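## Task

Play the chart recorder. The green button starts the pen carriage the instant it is pressed, and the carriage makes one single pass without pausing. A key pressed all the way down while the carriage moves makes that key's pen ink the lane of the same colour; a half-pressed key might ink too. Done when every printed box has ink along its centre line and no ink lies anywhere outside the boxes. On the ruler at the sheet's edge, the pens begin 20 mm before the 0 mark and travel at 8.63 mm/s. Arm feet in metres, with heading in degrees counter-clockwise from +x: arm1 (+0.65, -0.28, +0.78) heading +164; arm2 (+0.30, +0.65, +0.82) heading -103; arm3 (-0.65, +0.22, +0.77) heading -12; arm4 (-0.22, -0.65, +0.79) heading +73. Anything that stays in place only because a robot is holding it at the end is not counted.

## Robot and tools

Setup. Four identical i2rt Big YAM arms, named arm1, arm2, arm3 and arm4, stand around a chart recorder. Each has six revolute joints, a two-finger gripper and a wrist camera that rides on top of the hand and looks toward the fingertips when joints 1 and 6 are zero and the hand is level. Reach is roughly 1.0 m from the joint-1 axis. A fixed room camera, cam_sheet, looks down at the sheet. The plan is: use cam_sheet to find the boxes in each colour lane relative to the ruler, convert ruler millimetres into times using the given start mark and speed, press the green button, then hold each colour key fully down exactly during the interval when the pen crosses each box of that colour, and release between boxes.

Frames. One shared scene frame: origin on the floor, +z up, metres. Arm foot positions and headings are given in the task. The 'hand' point lies midway between the fingertips; its z axis runs along the fingers and the fingers open along its y axis. Joint 1 at 0 unfolds the arm toward the foot's heading.

execute_actions. Argument 'actions' is a list holding one action or none. An action is an object keyed by arm name; each arm gets a 'joints' object of absolute targets (not offsets), by name, in radians except the gripper in metres. Ranges: joint1_rad -2.879 to 2.879 (rotation about the foot, positive counter-clockwise seen from above); joint2_rad 0 to 3.141 (shoulder; 0 means upper arm pointing back and about level, increasing lifts it and then carries it forward); joint3_rad 0 to 3.019 (elbow; 0 folded, increasing opens); joint4_rad -1.692 to 1.57 (hand pitch, positive tips fingers up); joint5_rad -1.57 to 1.57 (sideways swing, positive to the arm's right); joint6_rad -2.094 to 2.094 (roll, positive clockwise viewed from behind the hand); gripper_m 0 to 0.093 (fingertip gap). Arrival tolerances are ±0.045, ±0.14, ±0.09, ±0.055, ±0.03, ±0.035 rad and ±0.003 m. You may name any subset of joints and arms; all named motions start together and finish independently. Omitted joints or arms may keep pushing toward earlier targets. One action runs at most 15 s. Any unknown key or out-of-range number rejects the whole call and nothing moves. 'cameras' picks images: omit, null or ["all"] for every camera, [] for none, or list names from arm1_cam_wrist, arm2_cam_wrist, arm3_cam_wrist, arm4_cam_wrist, cam_sheet. The 'pictures' line gives the order of the returned images.

wait takes 'seconds' from 0 to 10 and commands nothing; it returns state and images. zoom_image takes 'camera' and 'region' [x0, y0, x1, y1] in pixels of that camera's most recent full image, top-left origin, at most 504 by 504. read_manual only returns licence text. finished_scene takes 'scene' (1 or 2), ends it irreversibly and reports success; the next scene's task arrives in that result.

Reading results. joint_positions reports each joint. joint_status tells how each named motion of the last accepted action ended: 'off_target' (resting short, may still push), 'contact_stop' or 'time_out' (target dropped, joint holds where it stopped; a timed-out joint may keep a nearby target and still push, listed under on_its_own), 'not_followed' (a self and inter-arm clearance check withheld that arm's targets; gripper commands still run; the arm may retry those targets on later actions). on_its_own lists what the call did not command; 'held at' is a held target, not the position. To stop a joint pushing, send it its reported position. Tiny target changes may not move a joint. Joint torques are raw drive outputs with per-arm offset, scale and noise, nonzero even in free air. A stop in one call cancels later execute_actions, wait and finished_scene calls in the same reply.

Cameras. Calibration is given in OpenCV form (fisheye wrist cameras, pinhole+radial cam_sheet) with T_world_to_cam; actual poses can be off by a few degrees and millimetres, and wrist camera poses inherit joint reading errors.

Timing. Because the carriage runs on its own once started, prepare arms above the keys before pressing green, and plan key presses and releases so thinking delay doesn't spill ink outside boxes.

Avoid. A hard squeeze between two robots fails the run; hard impacts may too, and the clearance check ignores fingers, gripper housings and wrist cameras and can react late. The arms do not stop on contact and can press very hard; long hard pushes heat motors (MOTOR HOT warning from 85 °C; at 100 °C the arm goes limp and falls, reported as OVER-TEMPERATURE FAULT, with 'limit_stop_at_motor_heat' on unfinished keys; resend targets afterward). Some heat carries into the next scene. Avoid drops, slips, slams and excessive force; joint-to-joint speed differences can make the hand swing wide between postures.

Each tool is called after "Emit:" as a command line: name --argument value for each argument, lists and objects as JSON in quotes; but a table of rows of numbers goes row by row, as --pt "numbers of a row", without its own name.

## Session

I'll start by looking at the current state.

Emit:
execute_actions --actions '[]'

Scene clock: 0.00 s.
Joint torques (N m, as the arm reports them, + toward a larger angle): no reading
Motor temperatures (°C, as the motors report them): arm1=[24 27 24 26 24 25] | arm2=[26 24 25 24 23 23] | arm3=[24 25 24 26 23 24] | arm4=[27 26 25 23 23 24]
arm1.joint_positions: joint1_rad=-0.190 joint2_rad=+0.437 joint3_rad=+1.622 joint4_rad=-1.389 joint5_rad=+0.261 joint6_rad=-0.451 gripper_m=+0.095
arm1.joint_status: not commanded
arm1.hand: x=+0.5992 y=-0.1995 z=+1.4409 quat_wxyz=(-0.367, +0.766, -0.091, -0.520) (m; scene frame)
arm2.joint_positions: joint1_rad=-0.034 joint2_rad=+0.602 joint3_rad=+1.498 joint4_rad=-1.174 joint5_rad=-0.072 joint6_rad=+0.738 gripper_m=+0.095
arm2.joint_status: not commanded
arm2.hand: x=+0.2477 y=+0.4300 z=+1.4533 quat_wxyz=(-0.530, -0.761, -0.244, +0.283) (m; scene frame)
arm3.joint_positions: joint1_rad=+0.386 joint2_rad=+0.510 joint3_rad=+1.430 joint4_rad=-1.270 joint5_rad=-0.260 joint6_rad=+0.746 gripper_m=+0.094
arm3.joint_status: not commanded
arm3.hand: x=-0.4845 y=+0.2923 z=+1.3669 quat_wxyz=(-0.465, -0.157, -0.798, -0.350) (m; scene frame)
arm4.joint_positions: joint1_rad=-0.426 joint2_rad=+0.483 joint3_rad=+1.486 joint4_rad=-1.435 joint5_rad=+0.157 joint6_rad=-0.062 gripper_m=+0.095
arm4.joint_status: not commanded
arm4.hand: x=-0.0942 y=-0.5584 z=+1.3722 quat_wxyz=(-0.516, +0.329, -0.777, -0.146) (m; scene frame)
pictures: arm1_cam_wrist, arm2_cam_wrist, arm3_cam_wrist, arm4_cam_wrist, cam_sheet
Images, in order (width x height): arm1_cam_wrist 504x504, arm2_cam_wrist 504x504, arm3_cam_wrist 504x504, arm4_cam_wrist 504x504, cam_sheet 504x504.

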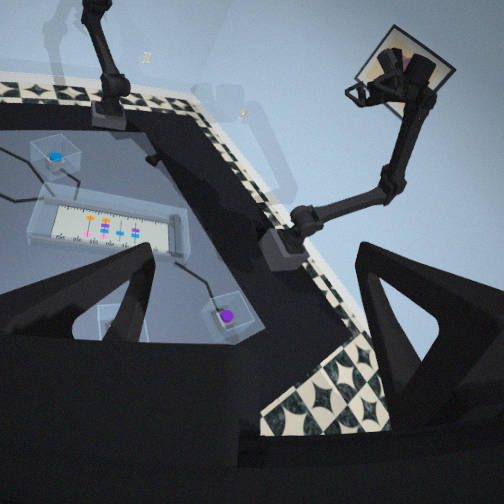

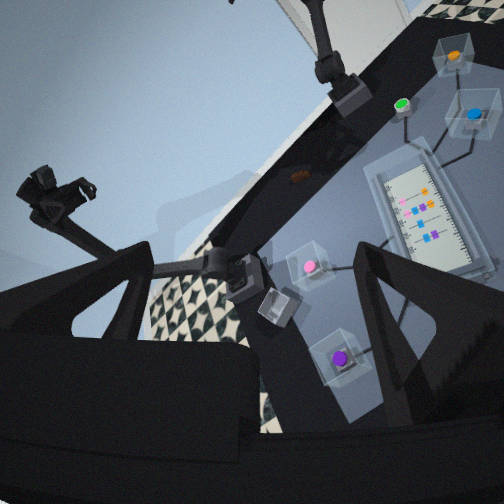

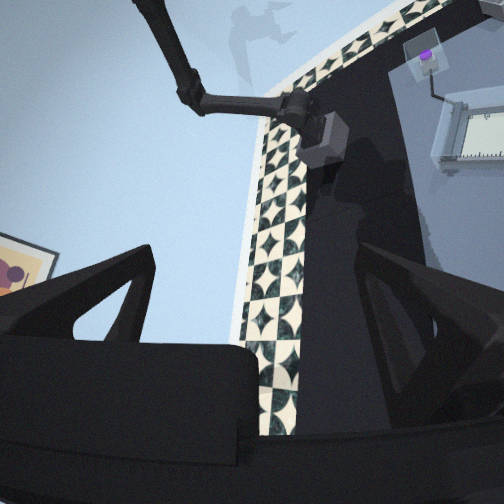

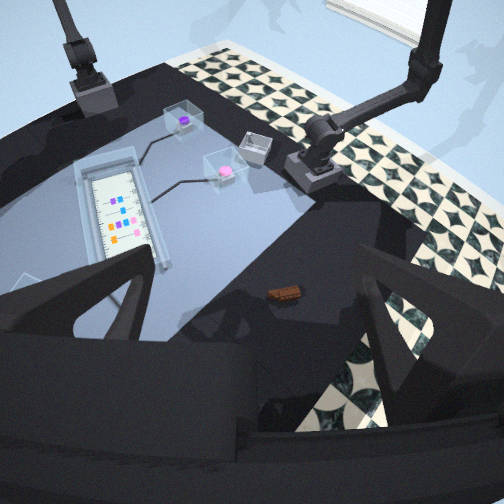

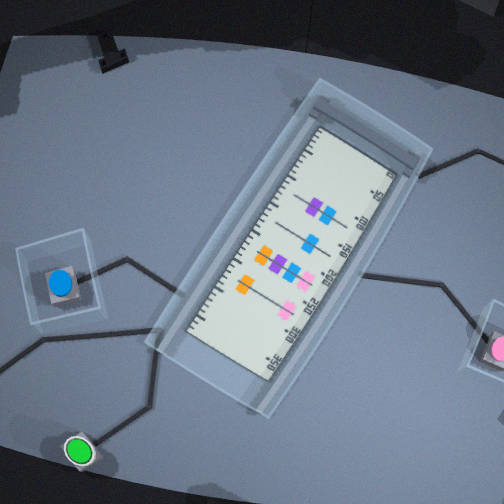

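Emit:
zoom_image --camera "cam_sheet" --region '[170, 110, 420, 400]'

Emit:
zoom_image --camera "cam_sheet" --region '[270, 110, 420, 260]'

Emit:
zoom_image --camera "cam_sheet" --region '[210, 220, 360, 370]'

Region (170, 110, 420, 400) of cam_sheet's 504x504 image, scaled by 1.738, with more detail than that image has; it fills the left 434 columns of this view, and the rest is white.

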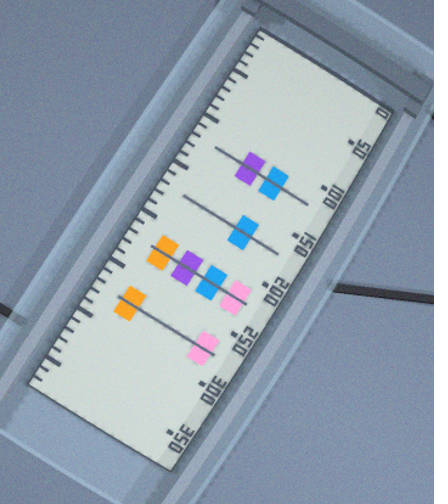

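Region (270, 110, 420, 260) of cam_sheet's 504x504 image, scaled by 3.360, with more detail than that image has.

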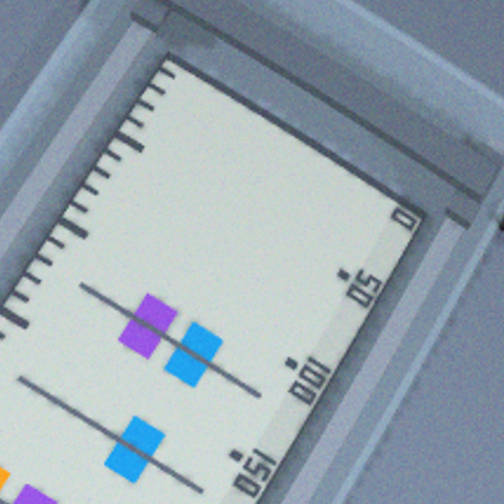

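Region (210, 220, 360, 370) of cam_sheet's 504x504 image, scaled by 3.360, with more detail than that image has.

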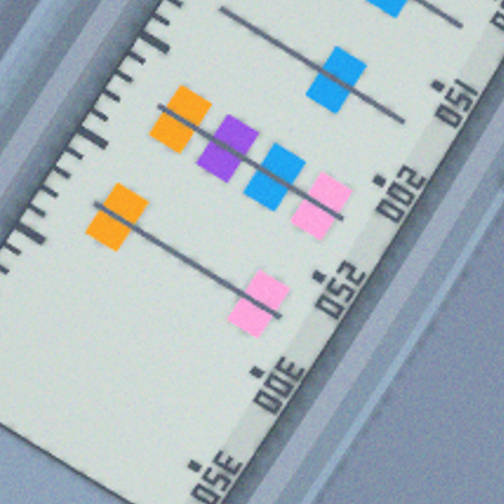

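Emit:
zoom_image --camera "cam_sheet" --region '[260, 160, 370, 270]'

Emit:
zoom_image --camera "cam_sheet" --region '[225, 215, 345, 335]'

Emit:
zoom_image --camera "cam_sheet" --region '[200, 250, 310, 360]'

Region (260, 160, 370, 270) of cam_sheet's 504x504 image, scaled by 4.582, with more detail than that image has.

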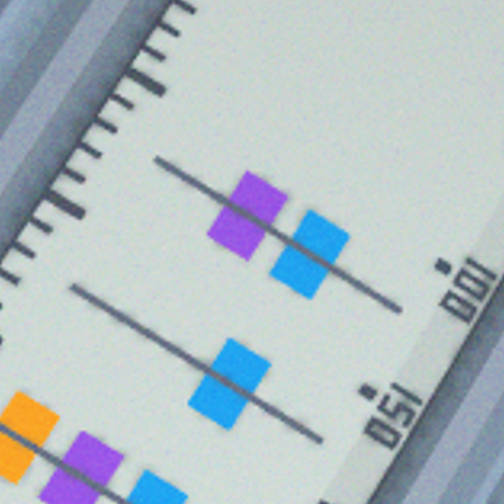

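Region (225, 215, 345, 335) of cam_sheet's 504x504 image, scaled by 4.200, with more detail than that image has.

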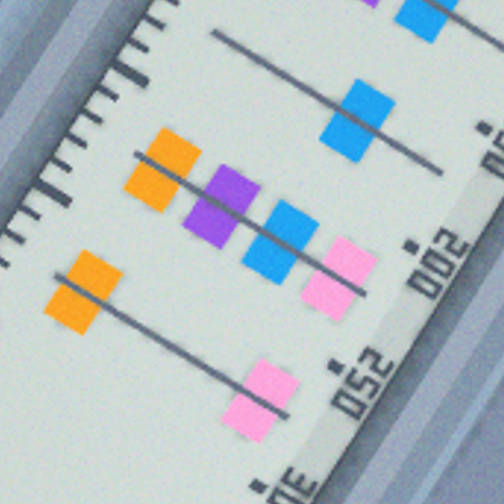

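Region (200, 250, 310, 360) of cam_sheet's 504x504 image, scaled by 4.582, with more detail than that image has.

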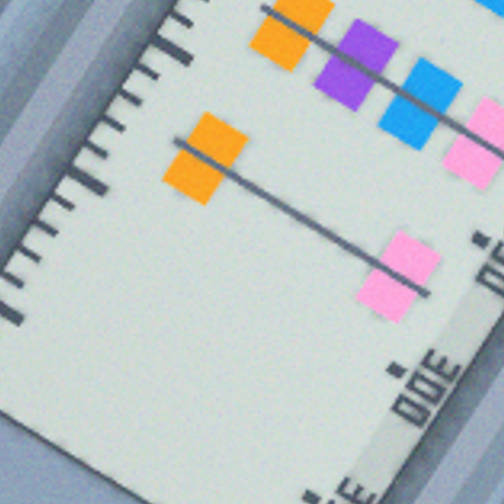

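Emit:
zoom_image --camera "cam_sheet" --region '[0, 210, 130, 340]'

Emit:
zoom_image --camera "arm2_cam_wrist" --region '[250, 220, 400, 400]'

Emit:
zoom_image --camera "arm2_cam_wrist" --region '[380, 20, 504, 150]'

Emit:
zoom_image --camera "arm4_cam_wrist" --region '[150, 90, 290, 200]'

Region (0, 210, 130, 340) of cam_sheet's 504x504 image, scaled by 3.877, with more detail than that image has.

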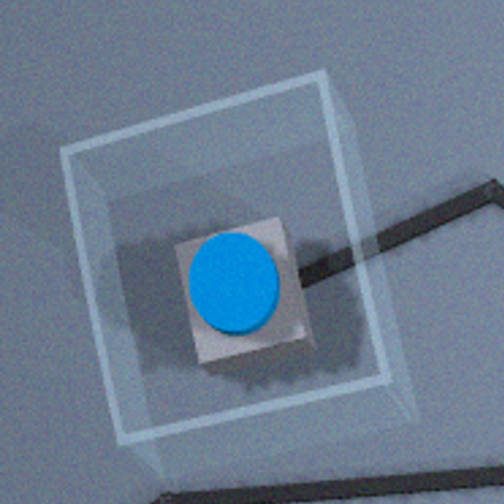

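Region (250, 220, 400, 400) of arm2_cam_wrist's 504x504 image, scaled by 2.800, with more detail than that image has.

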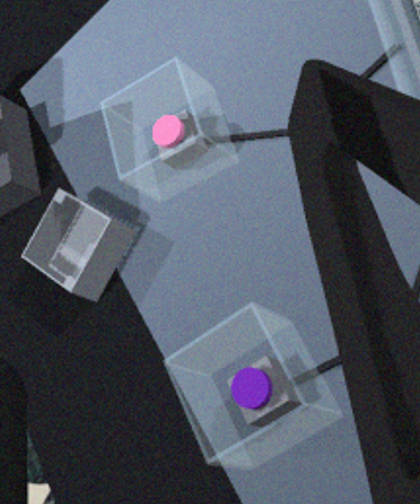

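Region (380, 20, 504, 150) of arm2_cam_wrist's 504x504 image, scaled by 3.877, with more detail than that image has; it fills the left 481 columns of this view, and the rest is white.

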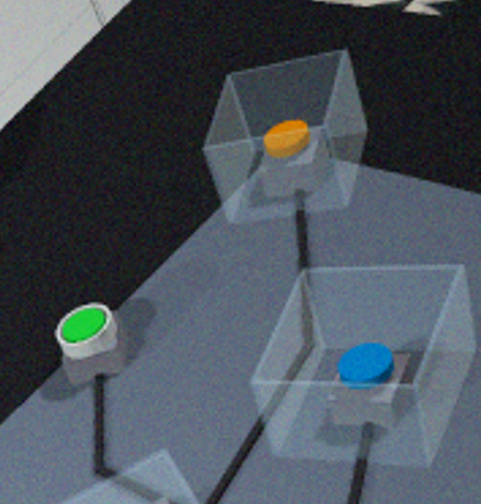

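Region (150, 90, 290, 200) of arm4_cam_wrist's 504x504 image, scaled by 3.600, with more detail than that image has; it fills the top 396 rows of this view, and the rest is white.

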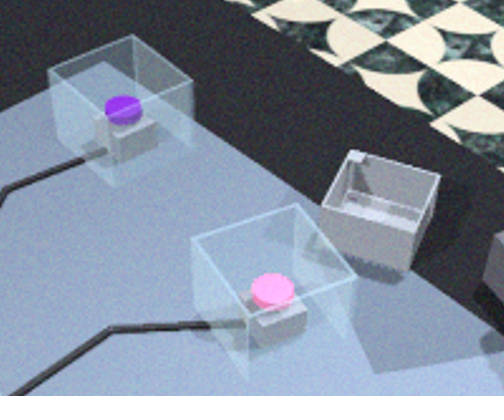

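Emit:
execute_actions --actions '[{"arm1": {"joints": {"joint1_rad": -0.262, "joint2_rad": 1.32, "joint3_rad": 1.005, "joint4_rad": -1.256, "joint5_rad": 0, "joint6_rad": 0, "gripper_m": 0}}, "arm2": {"joints": {"joint1_rad": 0.555, "joint2_rad": 1.632, "joint3_rad": 1.233, "joint4_rad": -1.172, "joint5_rad": 0, "joint6_rad": 0, "gripper_m": 0}}, "arm3": {"joints": {"joint1_rad": -0.576, "joint2_rad": 1.529, "joint3_rad": 1.249, "joint4_rad": -1.29, "joint5_rad": 0, "joint6_rad": -0.8, "gripper_m": 0}}, "arm4": {"joints": {"joint1_rad": 1.18, "joint2_rad": 0.9, "joint3_rad": 1.233, "joint4_rad": -1.5, "joint5_rad": 0, "joint6_rad": 0, "gripper_m": 0}}}]'

Scene clock: 9.23 s.
Joint torques (N m, as the arm reports them, + toward a larger angle): arm1=[-2.51 -7.14  9.21  0.28 -0.19  0.16] | arm2=[ -0.52 -12.03   8.41   0.08  -0.02  -0.1 ] | arm3=[  0.3  -14.32   8.77   0.32  -0.11  -0.17] | arm4=[ 0.68 -3.2  10.71  0.89 -0.16  0.19]
Motor temperatures (°C, as the motors report them): arm1=[24 27 25 26 24 25] | arm2=[26 24 27 24 23 23] | arm3=[24 25 25 26 23 24] | arm4=[27 26 26 23 23 24]
arm1.joint_positions: joint1_rad=-0.254 joint2_rad=+1.297 joint3_rad=+0.993 joint4_rad=-1.252 joint5_rad=+0.004 joint6_rad=-0.014 gripper_m=+0.001
arm1.joint_status: all done
arm1.hand: x=+0.3480 y=-0.0993 z=+0.9386 quat_wxyz=(-0.001, +0.966, -0.256, -0.011) (m; scene frame)
arm2.joint_positions: joint1_rad=+0.563 joint2_rad=+1.628 joint3_rad=+1.226 joint4_rad=-1.174 joint5_rad=+0.001 joint6_rad=+0.013 gripper_m=+0.001
arm2.joint_status: all done
arm2.hand: x=+0.4514 y=+0.2142 z=+0.9326 quat_wxyz=(-0.001, -0.583, -0.812, -0.005) (m; scene frame)
arm3.joint_positions: joint1_rad=-0.583 joint2_rad=+1.528 joint3_rad=+1.242 joint4_rad=-1.283 joint5_rad=+0.000 joint6_rad=-0.788 gripper_m=+0.000
arm3.joint_status: all done
arm3.hand: x=-0.3425 y=-0.0947 z=+0.9284 quat_wxyz=(-0.005, -0.002, -1.000, -0.001) (m; scene frame)
arm4.joint_positions: joint1_rad=+1.176 joint2_rad=+0.908 joint3_rad=+1.203 joint4_rad=-1.492 joint5_rad=+0.001 joint6_rad=-0.011 gripper_m=+0.001
arm4.joint_status: all done
arm4.hand: x=-0.4428 y=-0.4584 z=+1.1439 quat_wxyz=(-0.060, +0.924, -0.330, -0.181) (m; scene frame)
pictures: arm1_cam_wrist, arm2_cam_wrist, arm3_cam_wrist, arm4_cam_wrist, cam_sheet
camera_calibration (this result's frames):
arm1_cam_wrist: T_world_to_cam=[[0.507605, 0.861524, -0.0106256, -0.0856862], [0.706048, -0.408868, 0.578206, -0.825287], [0.493794, -0.301003, -0.815822, 0.681104], [0, 0, 0, 1]] pos_world=[0.289862, -0.058599, 1.03194]
arm2_cam_wrist: T_world_to_cam=[[-0.938523, -0.3448, -0.016956, 0.514142], [-0.288532, 0.756504, 0.586899, -0.575295], [-0.189535, 0.555711, -0.809482, 0.845747], [0, 0, 0, 1]] pos_world=[0.476843, 0.142498, 1.03097]
arm3_cam_wrist: T_world_to_cam=[[-0.016762, -0.999843, -0.00572654, -0.0941282], [-0.81528, 0.0103518, 0.578975, -0.814158], [-0.578825, 0.0143735, -0.815325, 0.684264], [0, 0, 0, 1]] pos_world=[-0.269275, -0.0955207, 1.02874]
arm4_cam_wrist: T_world_to_cam=[[0.621994, 0.78284, -0.0169051, 0.650523], [0.763486, -0.601541, 0.235026, -0.198235], [0.173818, -0.159091, -0.971842, 1.24146], [0, 0, 0, 1]] pos_world=[-0.469059, -0.430997, 1.26409]
Images, in order (width x height): arm1_cam_wrist 504x504, arm2_cam_wrist 504x504, arm3_cam_wrist 504x504, arm4_cam_wrist 504x504, cam_sheet 504x504.

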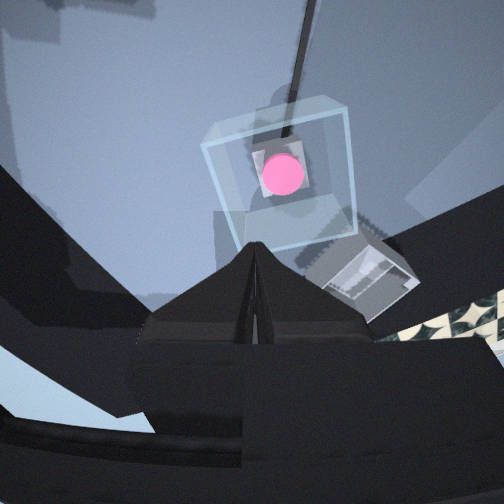

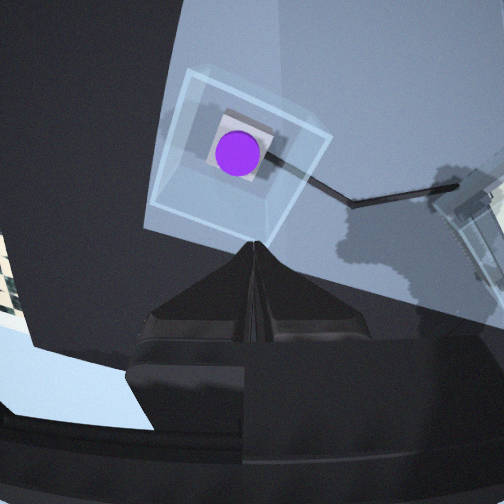

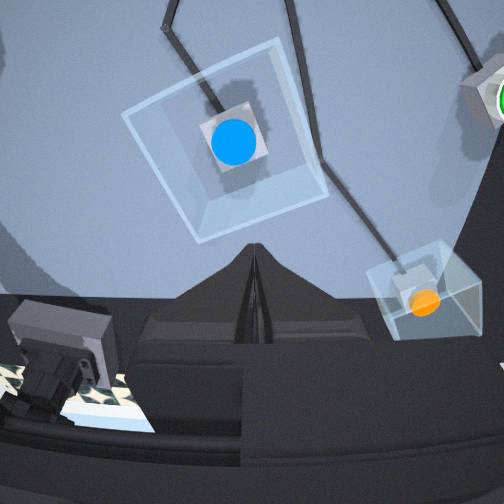

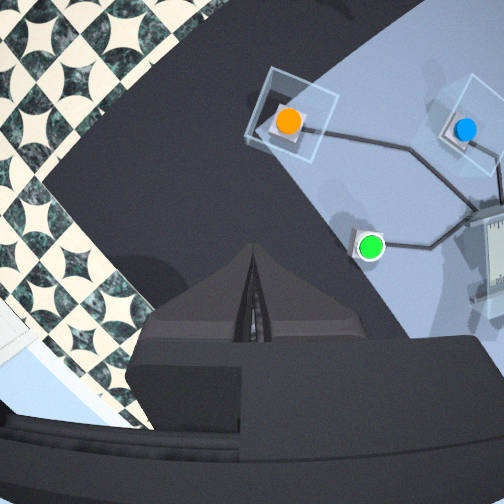

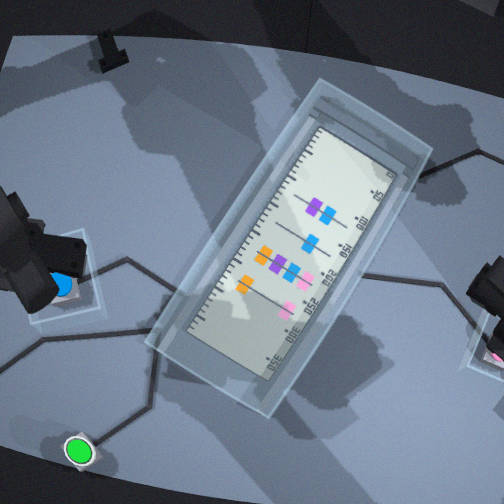

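Emit:
execute_actions --actions '[{"arm1": {"joints": {"joint1_rad": -0.33, "joint2_rad": 1.385, "joint3_rad": 0.857, "joint4_rad": -1.052}}, "arm2": {"joints": {"joint1_rad": 0.595, "joint2_rad": 1.736, "joint3_rad": 1.171, "joint4_rad": -1.003}}, "arm3": {"joints": {"joint1_rad": -0.524, "joint2_rad": 1.592, "joint3_rad": 1.145, "joint4_rad": -1.119}}, "arm4": {"joints": {"joint1_rad": 1.06, "joint2_rad": 1.574, "joint3_rad": 1.18, "joint4_rad": -1.158}}}]' --cameras '["arm1_cam_wrist", "arm2_cam_wrist", "arm3_cam_wrist", "arm4_cam_wrist"]'

Scene clock: 13.57 s.
Joint torques (N m, as the arm reports them, + toward a larger angle): arm1=[-2.   -8.55  7.95  0.8  -0.14  0.18] | arm2=[  0.22 -13.96   7.66   0.41  -0.02  -0.1 ] | arm3=[ -0.42 -14.9    8.35   0.99  -0.11  -0.17] | arm4=[  0.67 -11.1    8.7    0.75  -0.17   0.16]
Motor temperatures (°C, as the motors report them): arm1=[24 27 26 26 24 25] | arm2=[26 24 27 24 23 23] | arm3=[24 25 25 26 23 24] | arm4=[27 26 27 23 23 24]
arm1.joint_positions: joint1_rad=-0.328 joint2_rad=+1.379 joint3_rad=+0.853 joint4_rad=-1.061 joint5_rad=+0.002 joint6_rad=-0.014 gripper_m=+0.001
arm1.joint_status: all done
arm1.hand: x=+0.3698 y=-0.0839 z=+0.8627 quat_wxyz=(+0.004, +0.956, -0.292, +0.004) (m; scene frame)
arm2.joint_positions: joint1_rad=+0.593 joint2_rad=+1.743 joint3_rad=+1.165 joint4_rad=-1.012 joint5_rad=+0.001 joint6_rad=+0.013 gripper_m=+0.001
arm2.joint_status: all done
arm2.hand: x=+0.4682 y=+0.2124 z=+0.8609 quat_wxyz=(+0.004, -0.570, -0.821, -0.009) (m; scene frame)
arm3.joint_positions: joint1_rad=-0.520 joint2_rad=+1.596 joint3_rad=+1.137 joint4_rad=-1.128 joint5_rad=+0.000 joint6_rad=-0.789 gripper_m=+0.000
arm3.joint_status: all done
arm3.hand: x=-0.3247 y=-0.0727 z=+0.8630 quat_wxyz=(+0.001, +0.030, -1.000, -0.007) (m; scene frame)
arm4.joint_positions: joint1_rad=+1.060 joint2_rad=+1.579 joint3_rad=+1.165 joint4_rad=-1.165 joint5_rad=+0.001 joint6_rad=-0.011 gripper_m=+0.001
arm4.joint_status: all done
arm4.hand: x=-0.5217 y=-0.3304 z=+0.9011 quat_wxyz=(+0.006, +0.921, -0.389, -0.003) (m; scene frame)
pictures: arm1_cam_wrist, arm2_cam_wrist, arm3_cam_wrist, arm4_cam_wrist
camera_calibration (this result's frames):
arm1_cam_wrist: T_world_to_cam=[[0.570332, 0.821317, -0.0126436, -0.135737], [0.659246, -0.448497, 0.603527, -0.798414], [0.490017, -0.352546, -0.797242, 0.594165], [0, 0, 0, 1]] pos_world=[0.312616, -0.0371327, 0.953842]
arm2_cam_wrist: T_world_to_cam=[[-0.927307, -0.373911, -0.0171019, 0.529176], [-0.309199, 0.739468, 0.597983, -0.523219], [-0.210946, 0.559802, -0.801326, 0.793994], [0, 0, 0, 1]] pos_world=[0.49642, 0.140289, 0.958175]
arm3_cam_wrist: T_world_to_cam=[[0.0469333, -0.99875, -0.0171857, -0.0415425], [-0.806966, -0.0480498, 0.588641, -0.771895], [-0.588731, -0.0137586, -0.808212, 0.629568], [0, 0, 0, 1]] pos_world=[-0.250297, -0.0699181, 0.962479]
arm4_cam_wrist: T_world_to_cam=[[0.710596, 0.703121, -0.0259815, 0.623366], [0.583249, -0.567992, 0.580694, -0.398331], [0.393541, -0.427792, -0.813707, 0.923033], [0, 0, 0, 1]] pos_world=[-0.573886, -0.269684, 0.998583]
Images, in order (width x height): arm1_cam_wrist 504x504, arm2_cam_wrist 504x504, arm3_cam_wrist 504x504, arm4_cam_wrist 504x504.

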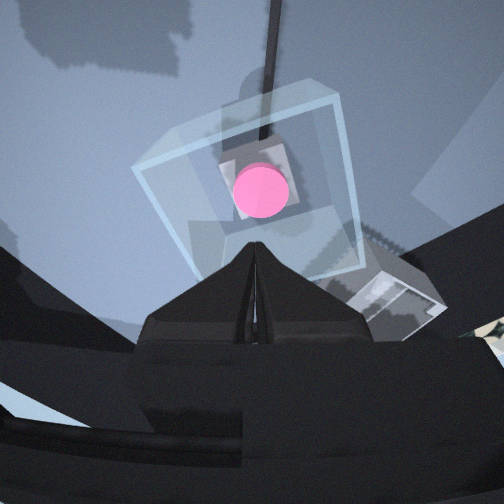

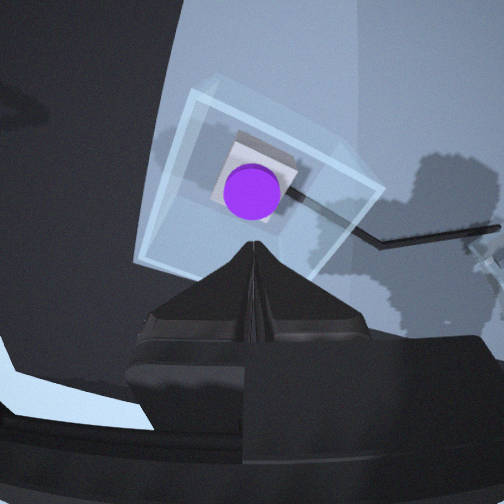

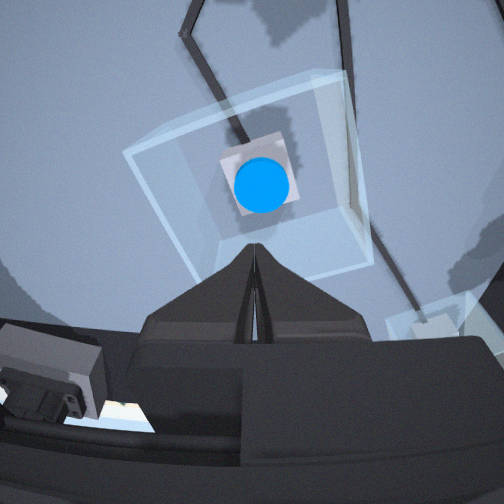

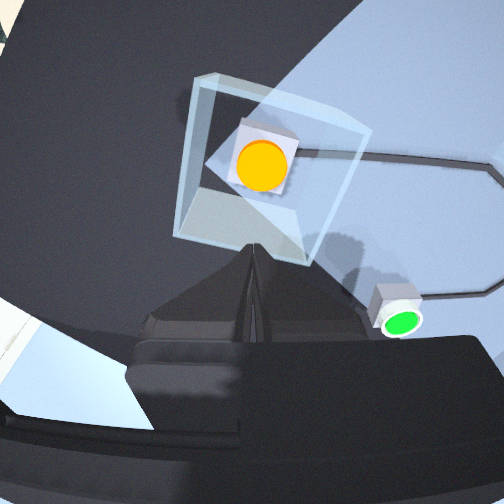

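Emit:
execute_actions --actions '[{"arm1": {"joints": {"joint1_rad": -0.342, "joint2_rad": 1.448, "joint3_rad": 0.788, "joint4_rad": -0.903}}, "arm2": {"joints": {"joint2_rad": 1.797, "joint3_rad": 1.128, "joint4_rad": -0.88}}, "arm3": {"joints": {"joint2_rad": 1.646, "joint3_rad": 1.086, "joint4_rad": -0.99}}, "arm4": {"joints": {"joint1_rad": 1.046, "joint2_rad": 1.695, "joint3_rad": 1.09, "joint4_rad": -0.938}}}]' --cameras '["arm1_cam_wrist", "arm2_cam_wrist", "arm3_cam_wrist", "arm4_cam_wrist"]'

Scene clock: 17.57 s.
Joint torques (N m, as the arm reports them, + toward a larger angle): arm1=[-2.49 -8.72  7.05  0.9  -0.16  0.17] | arm2=[  0.24 -12.86   6.88   0.53  -0.02  -0.1 ] | arm3=[ -0.62 -14.99   7.63   1.14  -0.11  -0.14] | arm4=[ -0.15 -11.91   7.73   0.87  -0.16   0.17]
Motor temperatures (°C, as the motors report them): arm1=[24 27 26 26 24 25] | arm2=[26 24 27 24 23 23] | arm3=[24 25 25 26 23 24] | arm4=[27 26 27 23 23 24]
arm1.joint_positions: joint1_rad=-0.330 joint2_rad=+1.437 joint3_rad=+0.788 joint4_rad=-0.912 joint5_rad=+0.002 joint6_rad=-0.014 gripper_m=+0.001
arm1.joint_status: all done
arm1.hand: x=+0.3675 y=-0.0818 z=+0.8234 quat_wxyz=(+0.000, +0.956, -0.293, -0.008) (m; scene frame)
arm2.joint_positions: joint1_rad=+0.593 joint2_rad=+1.789 joint3_rad=+1.129 joint4_rad=-0.890 joint5_rad=+0.001 joint6_rad=+0.013 gripper_m=+0.001
arm2.joint_status: all done
arm2.hand: x=+0.4715 y=+0.2050 z=+0.8291 quat_wxyz=(-0.012, -0.571, -0.821, +0.002) (m; scene frame)
arm3.joint_positions: joint1_rad=-0.520 joint2_rad=+1.641 joint3_rad=+1.084 joint4_rad=-0.999 joint5_rad=+0.000 joint6_rad=-0.789 gripper_m=+0.000
arm3.joint_status: all done
arm3.hand: x=-0.3199 y=-0.0765 z=+0.8263 quat_wxyz=(-0.010, +0.030, -1.000, +0.003) (m; scene frame)
arm4.joint_positions: joint1_rad=+1.056 joint2_rad=+1.702 joint3_rad=+1.078 joint4_rad=-0.947 joint5_rad=+0.001 joint6_rad=-0.011 gripper_m=+0.001
arm4.joint_status: all done
arm4.hand: x=-0.5273 y=-0.3237 z=+0.8199 quat_wxyz=(+0.004, +0.920, -0.391, -0.007) (m; scene frame)
pictures: arm1_cam_wrist, arm2_cam_wrist, arm3_cam_wrist, arm4_cam_wrist
camera_calibration (this result's frames):
arm1_cam_wrist: T_world_to_cam=[[0.571779, 0.82031, -0.0126576, -0.137216], [0.670925, -0.458663, 0.582656, -0.760139], [0.472153, -0.341643, -0.81262, 0.584759], [0, 0, 0, 1]] pos_world=[0.312358, -0.0363097, 0.916349]
arm2_cam_wrist: T_world_to_cam=[[-0.927231, -0.374124, -0.0165289, 0.528408], [-0.317345, 0.761542, 0.565106, -0.471104], [-0.198833, 0.52923, -0.824852, 0.793371], [0, 0, 0, 1]] pos_world=[0.498202, 0.136581, 0.929372]
arm3_cam_wrist: T_world_to_cam=[[0.046819, -0.998897, 0.00366834, -0.0634727], [-0.819841, -0.036328, 0.571437, -0.735663], [-0.570674, -0.0297616, -0.820637, 0.617473], [0, 0, 0, 1]] pos_world=[-0.24778, -0.0717509, 0.927339]
arm4_cam_wrist: T_world_to_cam=[[0.713212, 0.70047, -0.0258814, 0.620915], [0.583894, -0.573276, 0.574824, -0.340667], [0.38781, -0.425083, -0.817868, 0.863224], [0, 0, 0, 1]] pos_world=[-0.578698, -0.263287, 0.917897]
Images, in order (width x height): arm1_cam_wrist 504x504, arm2_cam_wrist 504x504, arm3_cam_wrist 504x504, arm4_cam_wrist 504x504.

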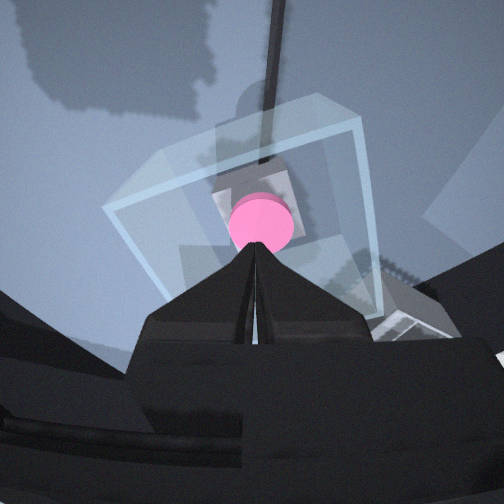

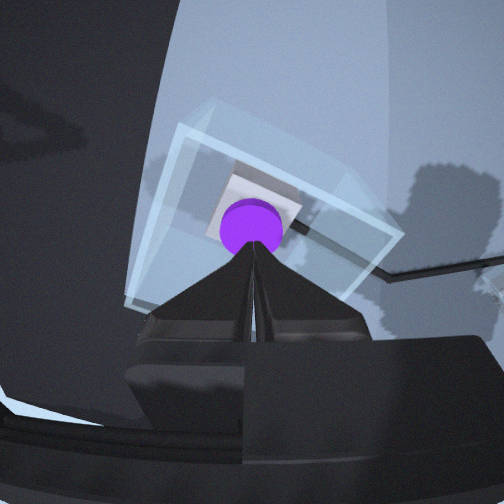

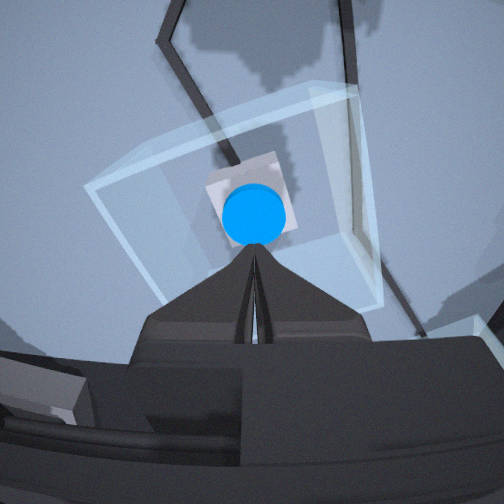

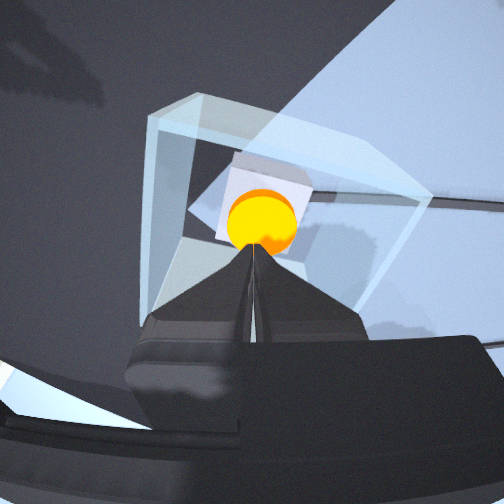

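Emit:
execute_actions --actions '[{"arm1": {"joints": {"joint2_rad": 1.535}}, "arm2": {"joints": {"joint2_rad": 1.862}}, "arm3": {"joints": {"joint2_rad": 1.725, "joint4_rad": -0.97}}, "arm4": {"joints": {"joint2_rad": 1.752, "joint4_rad": -0.92}}}]'

Scene clock: 19.03 s.
Joint torques (N m, as the arm reports them, + toward a larger angle): arm1=[-2.53 -9.47  6.53  0.67 -0.12  0.2 ] | arm2=[  0.24 -14.07   6.53   0.27  -0.02  -0.1 ] | arm3=[ -0.7  -15.81   7.1    0.98  -0.11  -0.13] | arm4=[ -0.08 -10.65   7.49   0.78  -0.16   0.16]
Motor temperatures (°C, as the motors report them): arm1=[24 27 26 26 24 25] | arm2=[26 24 27 24 23 23] | arm3=[24 25 25 26 23 24] | arm4=[27 26 27 23 23 24]
arm1.joint_positions: joint1_rad=-0.330 joint2_rad=+1.524 joint3_rad=+0.788 joint4_rad=-0.911 joint5_rad=+0.002 joint6_rad=-0.014 gripper_m=+0.001
arm1.joint_status: all done
arm1.hand: x=+0.3746 y=-0.0869 z=+0.7957 quat_wxyz=(+0.013, +0.956, -0.293, +0.032) (m; scene frame)
arm2.joint_positions: joint1_rad=+0.593 joint2_rad=+1.856 joint3_rad=+1.129 joint4_rad=-0.888 joint5_rad=+0.001 joint6_rad=+0.013 gripper_m=+0.001
arm2.joint_status: all done
arm2.hand: x=+0.4686 y=+0.2135 z=+0.7986 quat_wxyz=(+0.015, -0.570, -0.821, -0.016) (m; scene frame)
arm3.joint_positions: joint1_rad=-0.520 joint2_rad=+1.723 joint3_rad=+1.084 joint4_rad=-0.978 joint5_rad=+0.000 joint6_rad=-0.789 gripper_m=+0.000
arm3.joint_status: all done
arm3.hand: x=-0.3213 y=-0.0748 z=+0.7915 quat_wxyz=(+0.012, +0.030, -0.999, -0.018) (m; scene frame)
arm4.joint_positions: joint1_rad=+1.056 joint2_rad=+1.735 joint3_rad=+1.078 joint4_rad=-0.929 joint5_rad=+0.001 joint6_rad=-0.011 gripper_m=+0.001
arm4.joint_status: all done
arm4.hand: x=-0.5281 y=-0.3231 z=+0.8057 quat_wxyz=(+0.007, +0.921, -0.391, +0.000) (m; scene frame)
pictures: arm1_cam_wrist, arm2_cam_wrist, arm3_cam_wrist, arm4_cam_wrist, cam_sheet
camera_calibration (this result's frames):
arm1_cam_wrist: T_world_to_cam=[[0.572167, 0.82004, -0.0126366, -0.137554], [0.627968, -0.428138, 0.649888, -0.785855], [0.527524, -0.37978, -0.759925, 0.491164], [0, 0, 0, 1]] pos_world=[0.313095, -0.0371201, 0.882227]
arm2_cam_wrist: T_world_to_cam=[[-0.927358, -0.373768, -0.0174539, 0.529096], [-0.303882, 0.725106, 0.617963, -0.502007], [-0.218319, 0.578377, -0.786014, 0.73082], [0, 0, 0, 1]] pos_world=[0.497663, 0.139078, 0.893891]
arm3_cam_wrist: T_world_to_cam=[[0.0465624, -0.99816, -0.0388314, -0.0280309], [-0.793194, -0.0605743, 0.605949, -0.737413], [-0.607186, 0.00258643, -0.794555, 0.558231], [0, 0, 0, 1]] pos_world=[-0.244656, -0.0740914, 0.889291]
arm4_cam_wrist: T_world_to_cam=[[0.713337, 0.700332, -0.0261606, 0.620967], [0.578071, -0.566881, 0.586924, -0.342441], [0.396212, -0.433798, -0.809219, 0.846834], [0, 0, 0, 1]] pos_world=[-0.58053, -0.261652, 0.902506]
Images, in order (width x height): arm1_cam_wrist 504x504, arm2_cam_wrist 504x504, arm3_cam_wrist 504x504, arm4_cam_wrist 504x504, cam_sheet 504x504.

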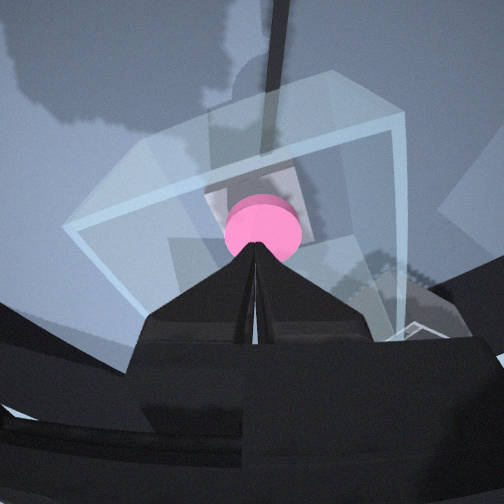

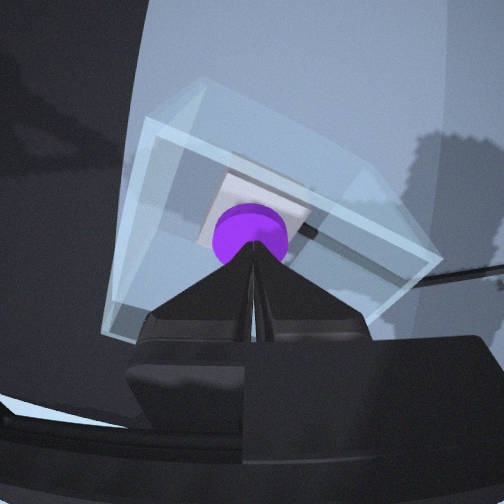

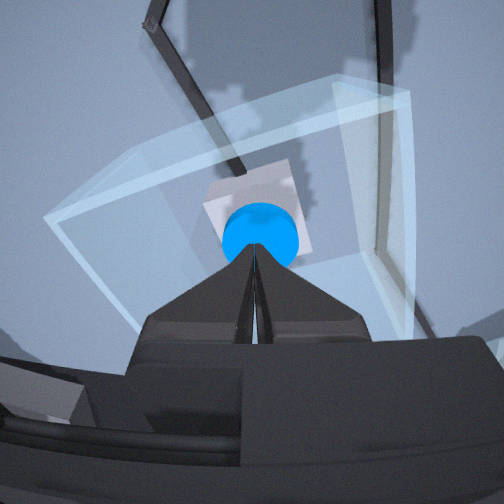

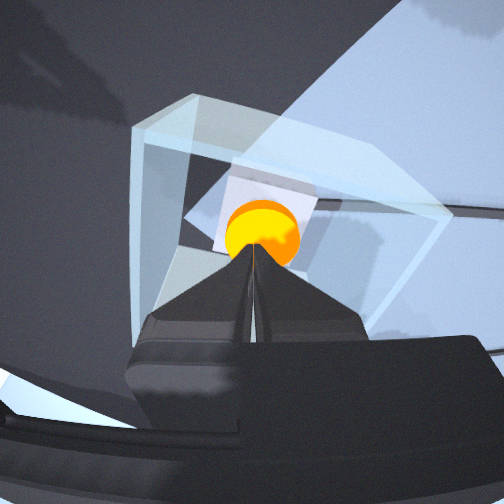

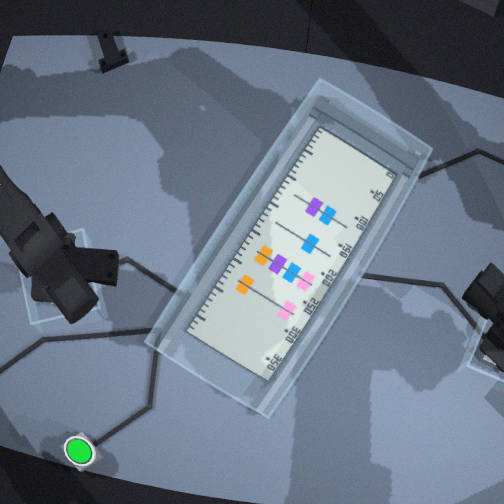

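Emit:
execute_actions --actions '[{"arm1": {"joints": {"joint2_rad": 1.59}}, "arm2": {"joints": {"joint2_rad": 1.91}}, "arm3": {"joints": {"joint2_rad": 1.775}}, "arm4": {"joints": {"joint2_rad": 1.80}}}]'

Scene clock: 19.97 s.
Joint torques (N m, as the arm reports them, + toward a larger angle): arm1=[-2.42 -8.99  6.23  0.39 -0.15  0.18] | arm2=[  0.23 -13.38   6.21   0.21  -0.02  -0.1 ] | arm3=[ -0.45 -15.14   6.72   0.84  -0.11  -0.15] | arm4=[ -0.13 -10.82   7.18   0.67  -0.15   0.16]
Motor temperatures (°C, as the motors report them): arm1=[24 27 26 26 24 25] | arm2=[26 24 27 24 23 23] | arm3=[24 25 25 26 23 24] | arm4=[27 26 27 23 23 24]
arm1.joint_positions: joint1_rad=-0.330 joint2_rad=+1.573 joint3_rad=+0.788 joint4_rad=-0.911 joint5_rad=+0.002 joint6_rad=-0.014 gripper_m=+0.001
arm1.joint_status: all done
arm1.hand: x=+0.3795 y=-0.0905 z=+0.7804 quat_wxyz=(+0.021, +0.954, -0.292, +0.055) (m; scene frame)
arm2.joint_positions: joint1_rad=+0.593 joint2_rad=+1.897 joint3_rad=+1.129 joint4_rad=-0.887 joint5_rad=+0.001 joint6_rad=+0.013 gripper_m=+0.001
arm2.joint_status: all done
arm2.hand: x=+0.4664 y=+0.2197 z=+0.7803 quat_wxyz=(+0.032, -0.570, -0.821, -0.028) (m; scene frame)
arm3.joint_positions: joint1_rad=-0.520 joint2_rad=+1.763 joint3_rad=+1.084 joint4_rad=-0.977 joint5_rad=+0.000 joint6_rad=-0.789 gripper_m=+0.000
arm3.joint_status: all done
arm3.hand: x=-0.3246 y=-0.0717 z=+0.7748 quat_wxyz=(+0.027, +0.030, -0.999, -0.032) (m; scene frame)
arm4.joint_positions: joint1_rad=+1.056 joint2_rad=+1.785 joint3_rad=+1.078 joint4_rad=-0.928 joint5_rad=+0.001 joint6_rad=-0.011 gripper_m=+0.001
arm4.joint_status: all done
arm4.hand: x=-0.5242 y=-0.3276 z=+0.7846 quat_wxyz=(+0.017, +0.920, -0.390, +0.023) (m; scene frame)
pictures: arm1_cam_wrist, arm2_cam_wrist, arm3_cam_wrist, arm4_cam_wrist, cam_sheet
camera_calibration (this result's frames):
arm1_cam_wrist: T_world_to_cam=[[0.572385, 0.819888, -0.0126069, -0.137761], [0.601562, -0.409419, 0.68593, -0.796946], [0.557224, -0.4002, -0.727559, 0.437263], [0, 0, 0, 1]] pos_world=[0.314611, -0.0383435, 0.863046]
arm2_cam_wrist: T_world_to_cam=[[-0.927448, -0.373518, -0.018016, 0.529501], [-0.294872, 0.700842, 0.649516, -0.51944], [-0.229979, 0.607705, -0.760134, 0.691156], [0, 0, 0, 1]] pos_world=[0.496868, 0.141805, 0.872296]
arm3_cam_wrist: T_world_to_cam=[[0.0453555, -0.99675, -0.0665751, -0.00417382], [-0.774934, -0.0771618, 0.627315, -0.74151], [-0.630413, 0.0231392, -0.775915, 0.522403], [0, 0, 0, 1]] pos_world=[-0.245102, -0.0734645, 0.870223]
arm4_cam_wrist: T_world_to_cam=[[0.713768, 0.699859, -0.027057, 0.621585], [0.558093, -0.544994, 0.625711, -0.368572], [0.423163, -0.461713, -0.779586, 0.807998], [0, 0, 0, 1]] pos_world=[-0.579886, -0.262828, 0.877342]
Images, in order (width x height): arm1_cam_wrist 504x504, arm2_cam_wrist 504x504, arm3_cam_wrist 504x504, arm4_cam_wrist 504x504, cam_sheet 504x504.

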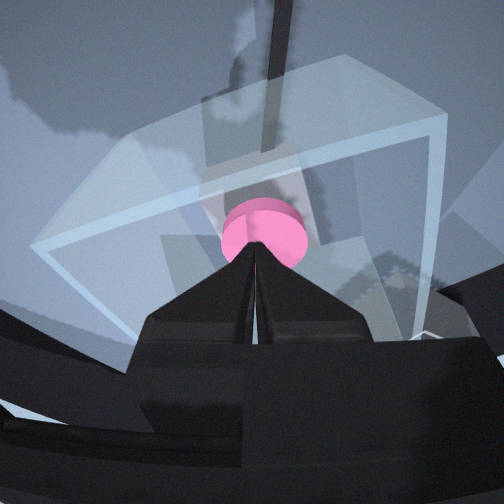

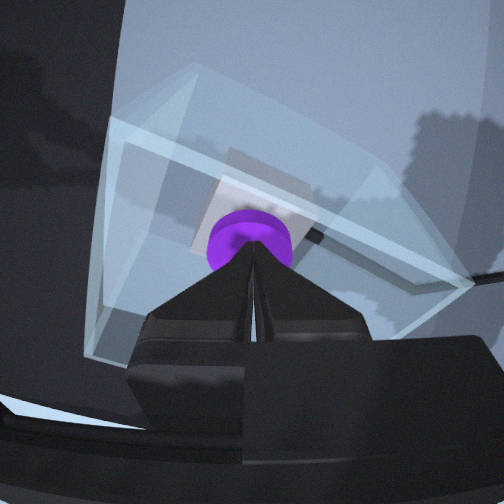

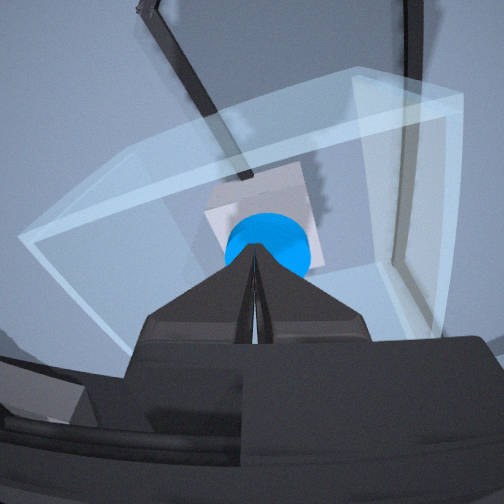

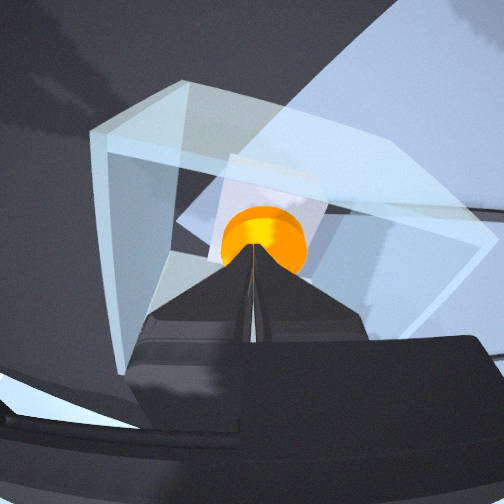

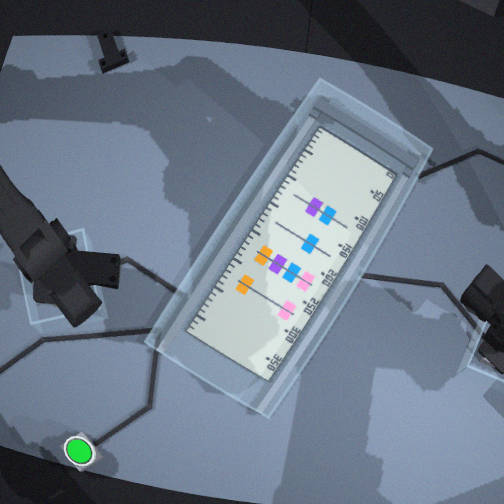

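Emit:
execute_actions --actions '[{"arm1": {"joints": {"joint2_rad": 1.645, "joint4_rad": -0.88}}, "arm2": {"joints": {"joint2_rad": 1.955}}, "arm3": {"joints": {"joint2_rad": 1.82, "joint4_rad": -0.955}}, "arm4": {"joints": {"joint2_rad": 1.845}}}]'

Scene clock: 20.87 s.
Joint torques (N m, as the arm reports them, + toward a larger angle): arm1=[-2.73 -7.05  5.86  0.44 -0.13  0.18] | arm2=[  0.25 -10.53   6.15   0.04  -0.01  -0.1 ] | arm3=[ -0.72 -12.34   6.66   0.96  -0.11  -0.13] | arm4=[-0.06 -8.69  7.01  0.51 -0.16  0.18]
Motor temperatures (°C, as the motors report them): arm1=[24 27 26 26 24 25] | arm2=[26 24 27 24 23 23] | arm3=[24 25 25 26 23 24] | arm4=[27 26 27 23 23 24]
arm1.joint_positions: joint1_rad=-0.330 joint2_rad=+1.601 joint3_rad=+0.790 joint4_rad=-0.888 joint5_rad=+0.002 joint6_rad=-0.014 gripper_m=+0.001
arm1.joint_status: all done
arm1.hand: x=+0.3772 y=-0.0890 z=+0.7715 quat_wxyz=(+0.021, +0.954, -0.292, +0.057) (m; scene frame)
arm2.joint_positions: joint1_rad=+0.593 joint2_rad=+1.909 joint3_rad=+1.129 joint4_rad=-0.884 joint5_rad=+0.001 joint6_rad=+0.013 gripper_m=+0.001
arm2.joint_status: all done
arm2.hand: x=+0.4660 y=+0.2208 z=+0.7752 quat_wxyz=(+0.035, -0.570, -0.821, -0.030) (m; scene frame)
arm3.joint_positions: joint1_rad=-0.520 joint2_rad=+1.776 joint3_rad=+1.084 joint4_rad=-0.965 joint5_rad=+0.000 joint6_rad=-0.789 gripper_m=+0.000
arm3.joint_status: all done
arm3.hand: x=-0.3236 y=-0.0725 z=+0.7691 quat_wxyz=(+0.027, +0.030, -0.999, -0.032) (m; scene frame)
arm4.joint_positions: joint1_rad=+1.056 joint2_rad=+1.795 joint3_rad=+1.079 joint4_rad=-0.925 joint5_rad=+0.001 joint6_rad=-0.011 gripper_m=+0.001
arm4.joint_status: all done
arm4.hand: x=-0.5243 y=-0.3275 z=+0.7806 quat_wxyz=(+0.018, +0.920, -0.390, +0.025) (m; scene frame)
pictures: arm1_cam_wrist, arm2_cam_wrist, arm3_cam_wrist, arm4_cam_wrist, cam_sheet
camera_calibration (this result's frames):
arm1_cam_wrist: T_world_to_cam=[[0.572401, 0.819877, -0.0126043, -0.137817], [0.599636, -0.408055, 0.688424, -0.789899], [0.55928, -0.401612, -0.725199, 0.429987], [0, 0, 0, 1]] pos_world=[0.312055, -0.0366417, 0.853874]
arm2_cam_wrist: T_world_to_cam=[[-0.927467, -0.373466, -0.0181251, 0.529564], [-0.293049, 0.69594, 0.655583, -0.521485], [-0.232224, 0.613343, -0.754905, 0.682269], [0, 0, 0, 1]] pos_world=[0.496772, 0.142231, 0.866524]
arm3_cam_wrist: T_world_to_cam=[[0.045689, -0.99668, -0.0673943, -0.00463922], [-0.774383, -0.0779562, 0.627896, -0.737615], [-0.631065, 0.0235011, -0.775374, 0.51805], [0, 0, 0, 1]] pos_world=[-0.244062, -0.0743003, 0.864515]
arm4_cam_wrist: T_world_to_cam=[[0.713821, 0.699801, -0.0271599, 0.621618], [0.555666, -0.542341, 0.63016, -0.369882], [0.426257, -0.464913, -0.77599, 0.80273], [0, 0, 0, 1]] pos_world=[-0.580363, -0.262411, 0.872879]
Images, in order (width x height): arm1_cam_wrist 504x504, arm2_cam_wrist 504x504, arm3_cam_wrist 504x504, arm4_cam_wrist 504x504, cam_sheet 504x504.

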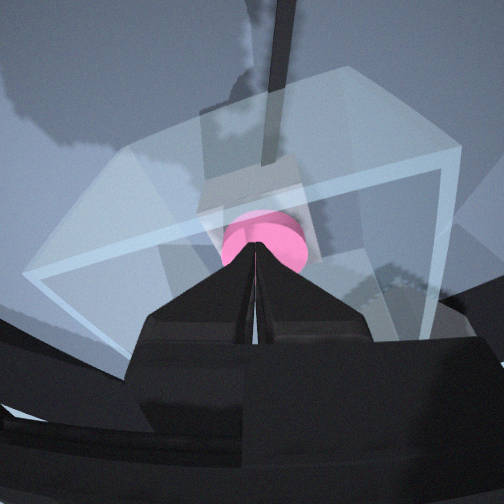

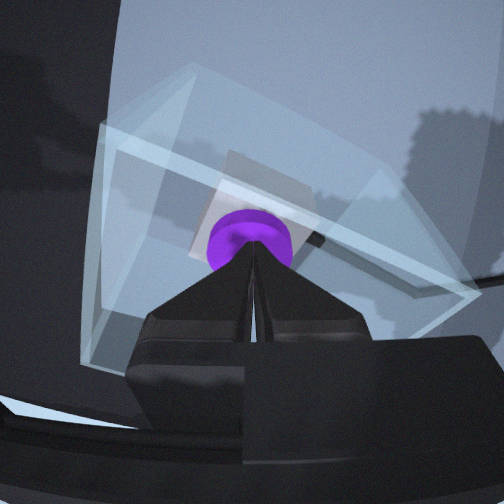

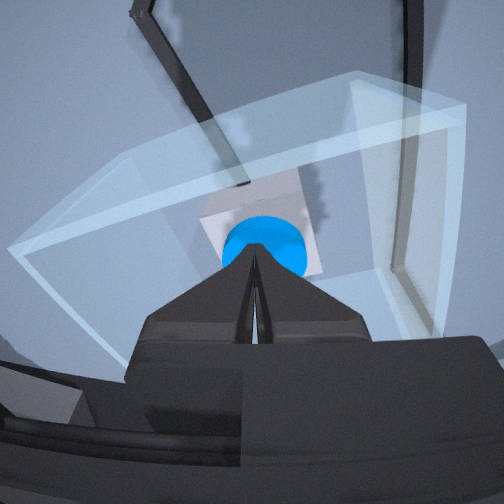

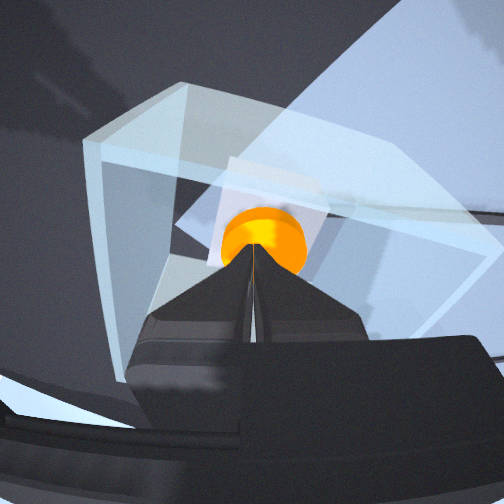

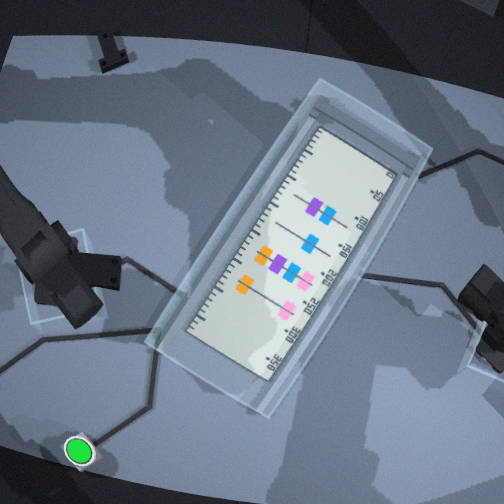

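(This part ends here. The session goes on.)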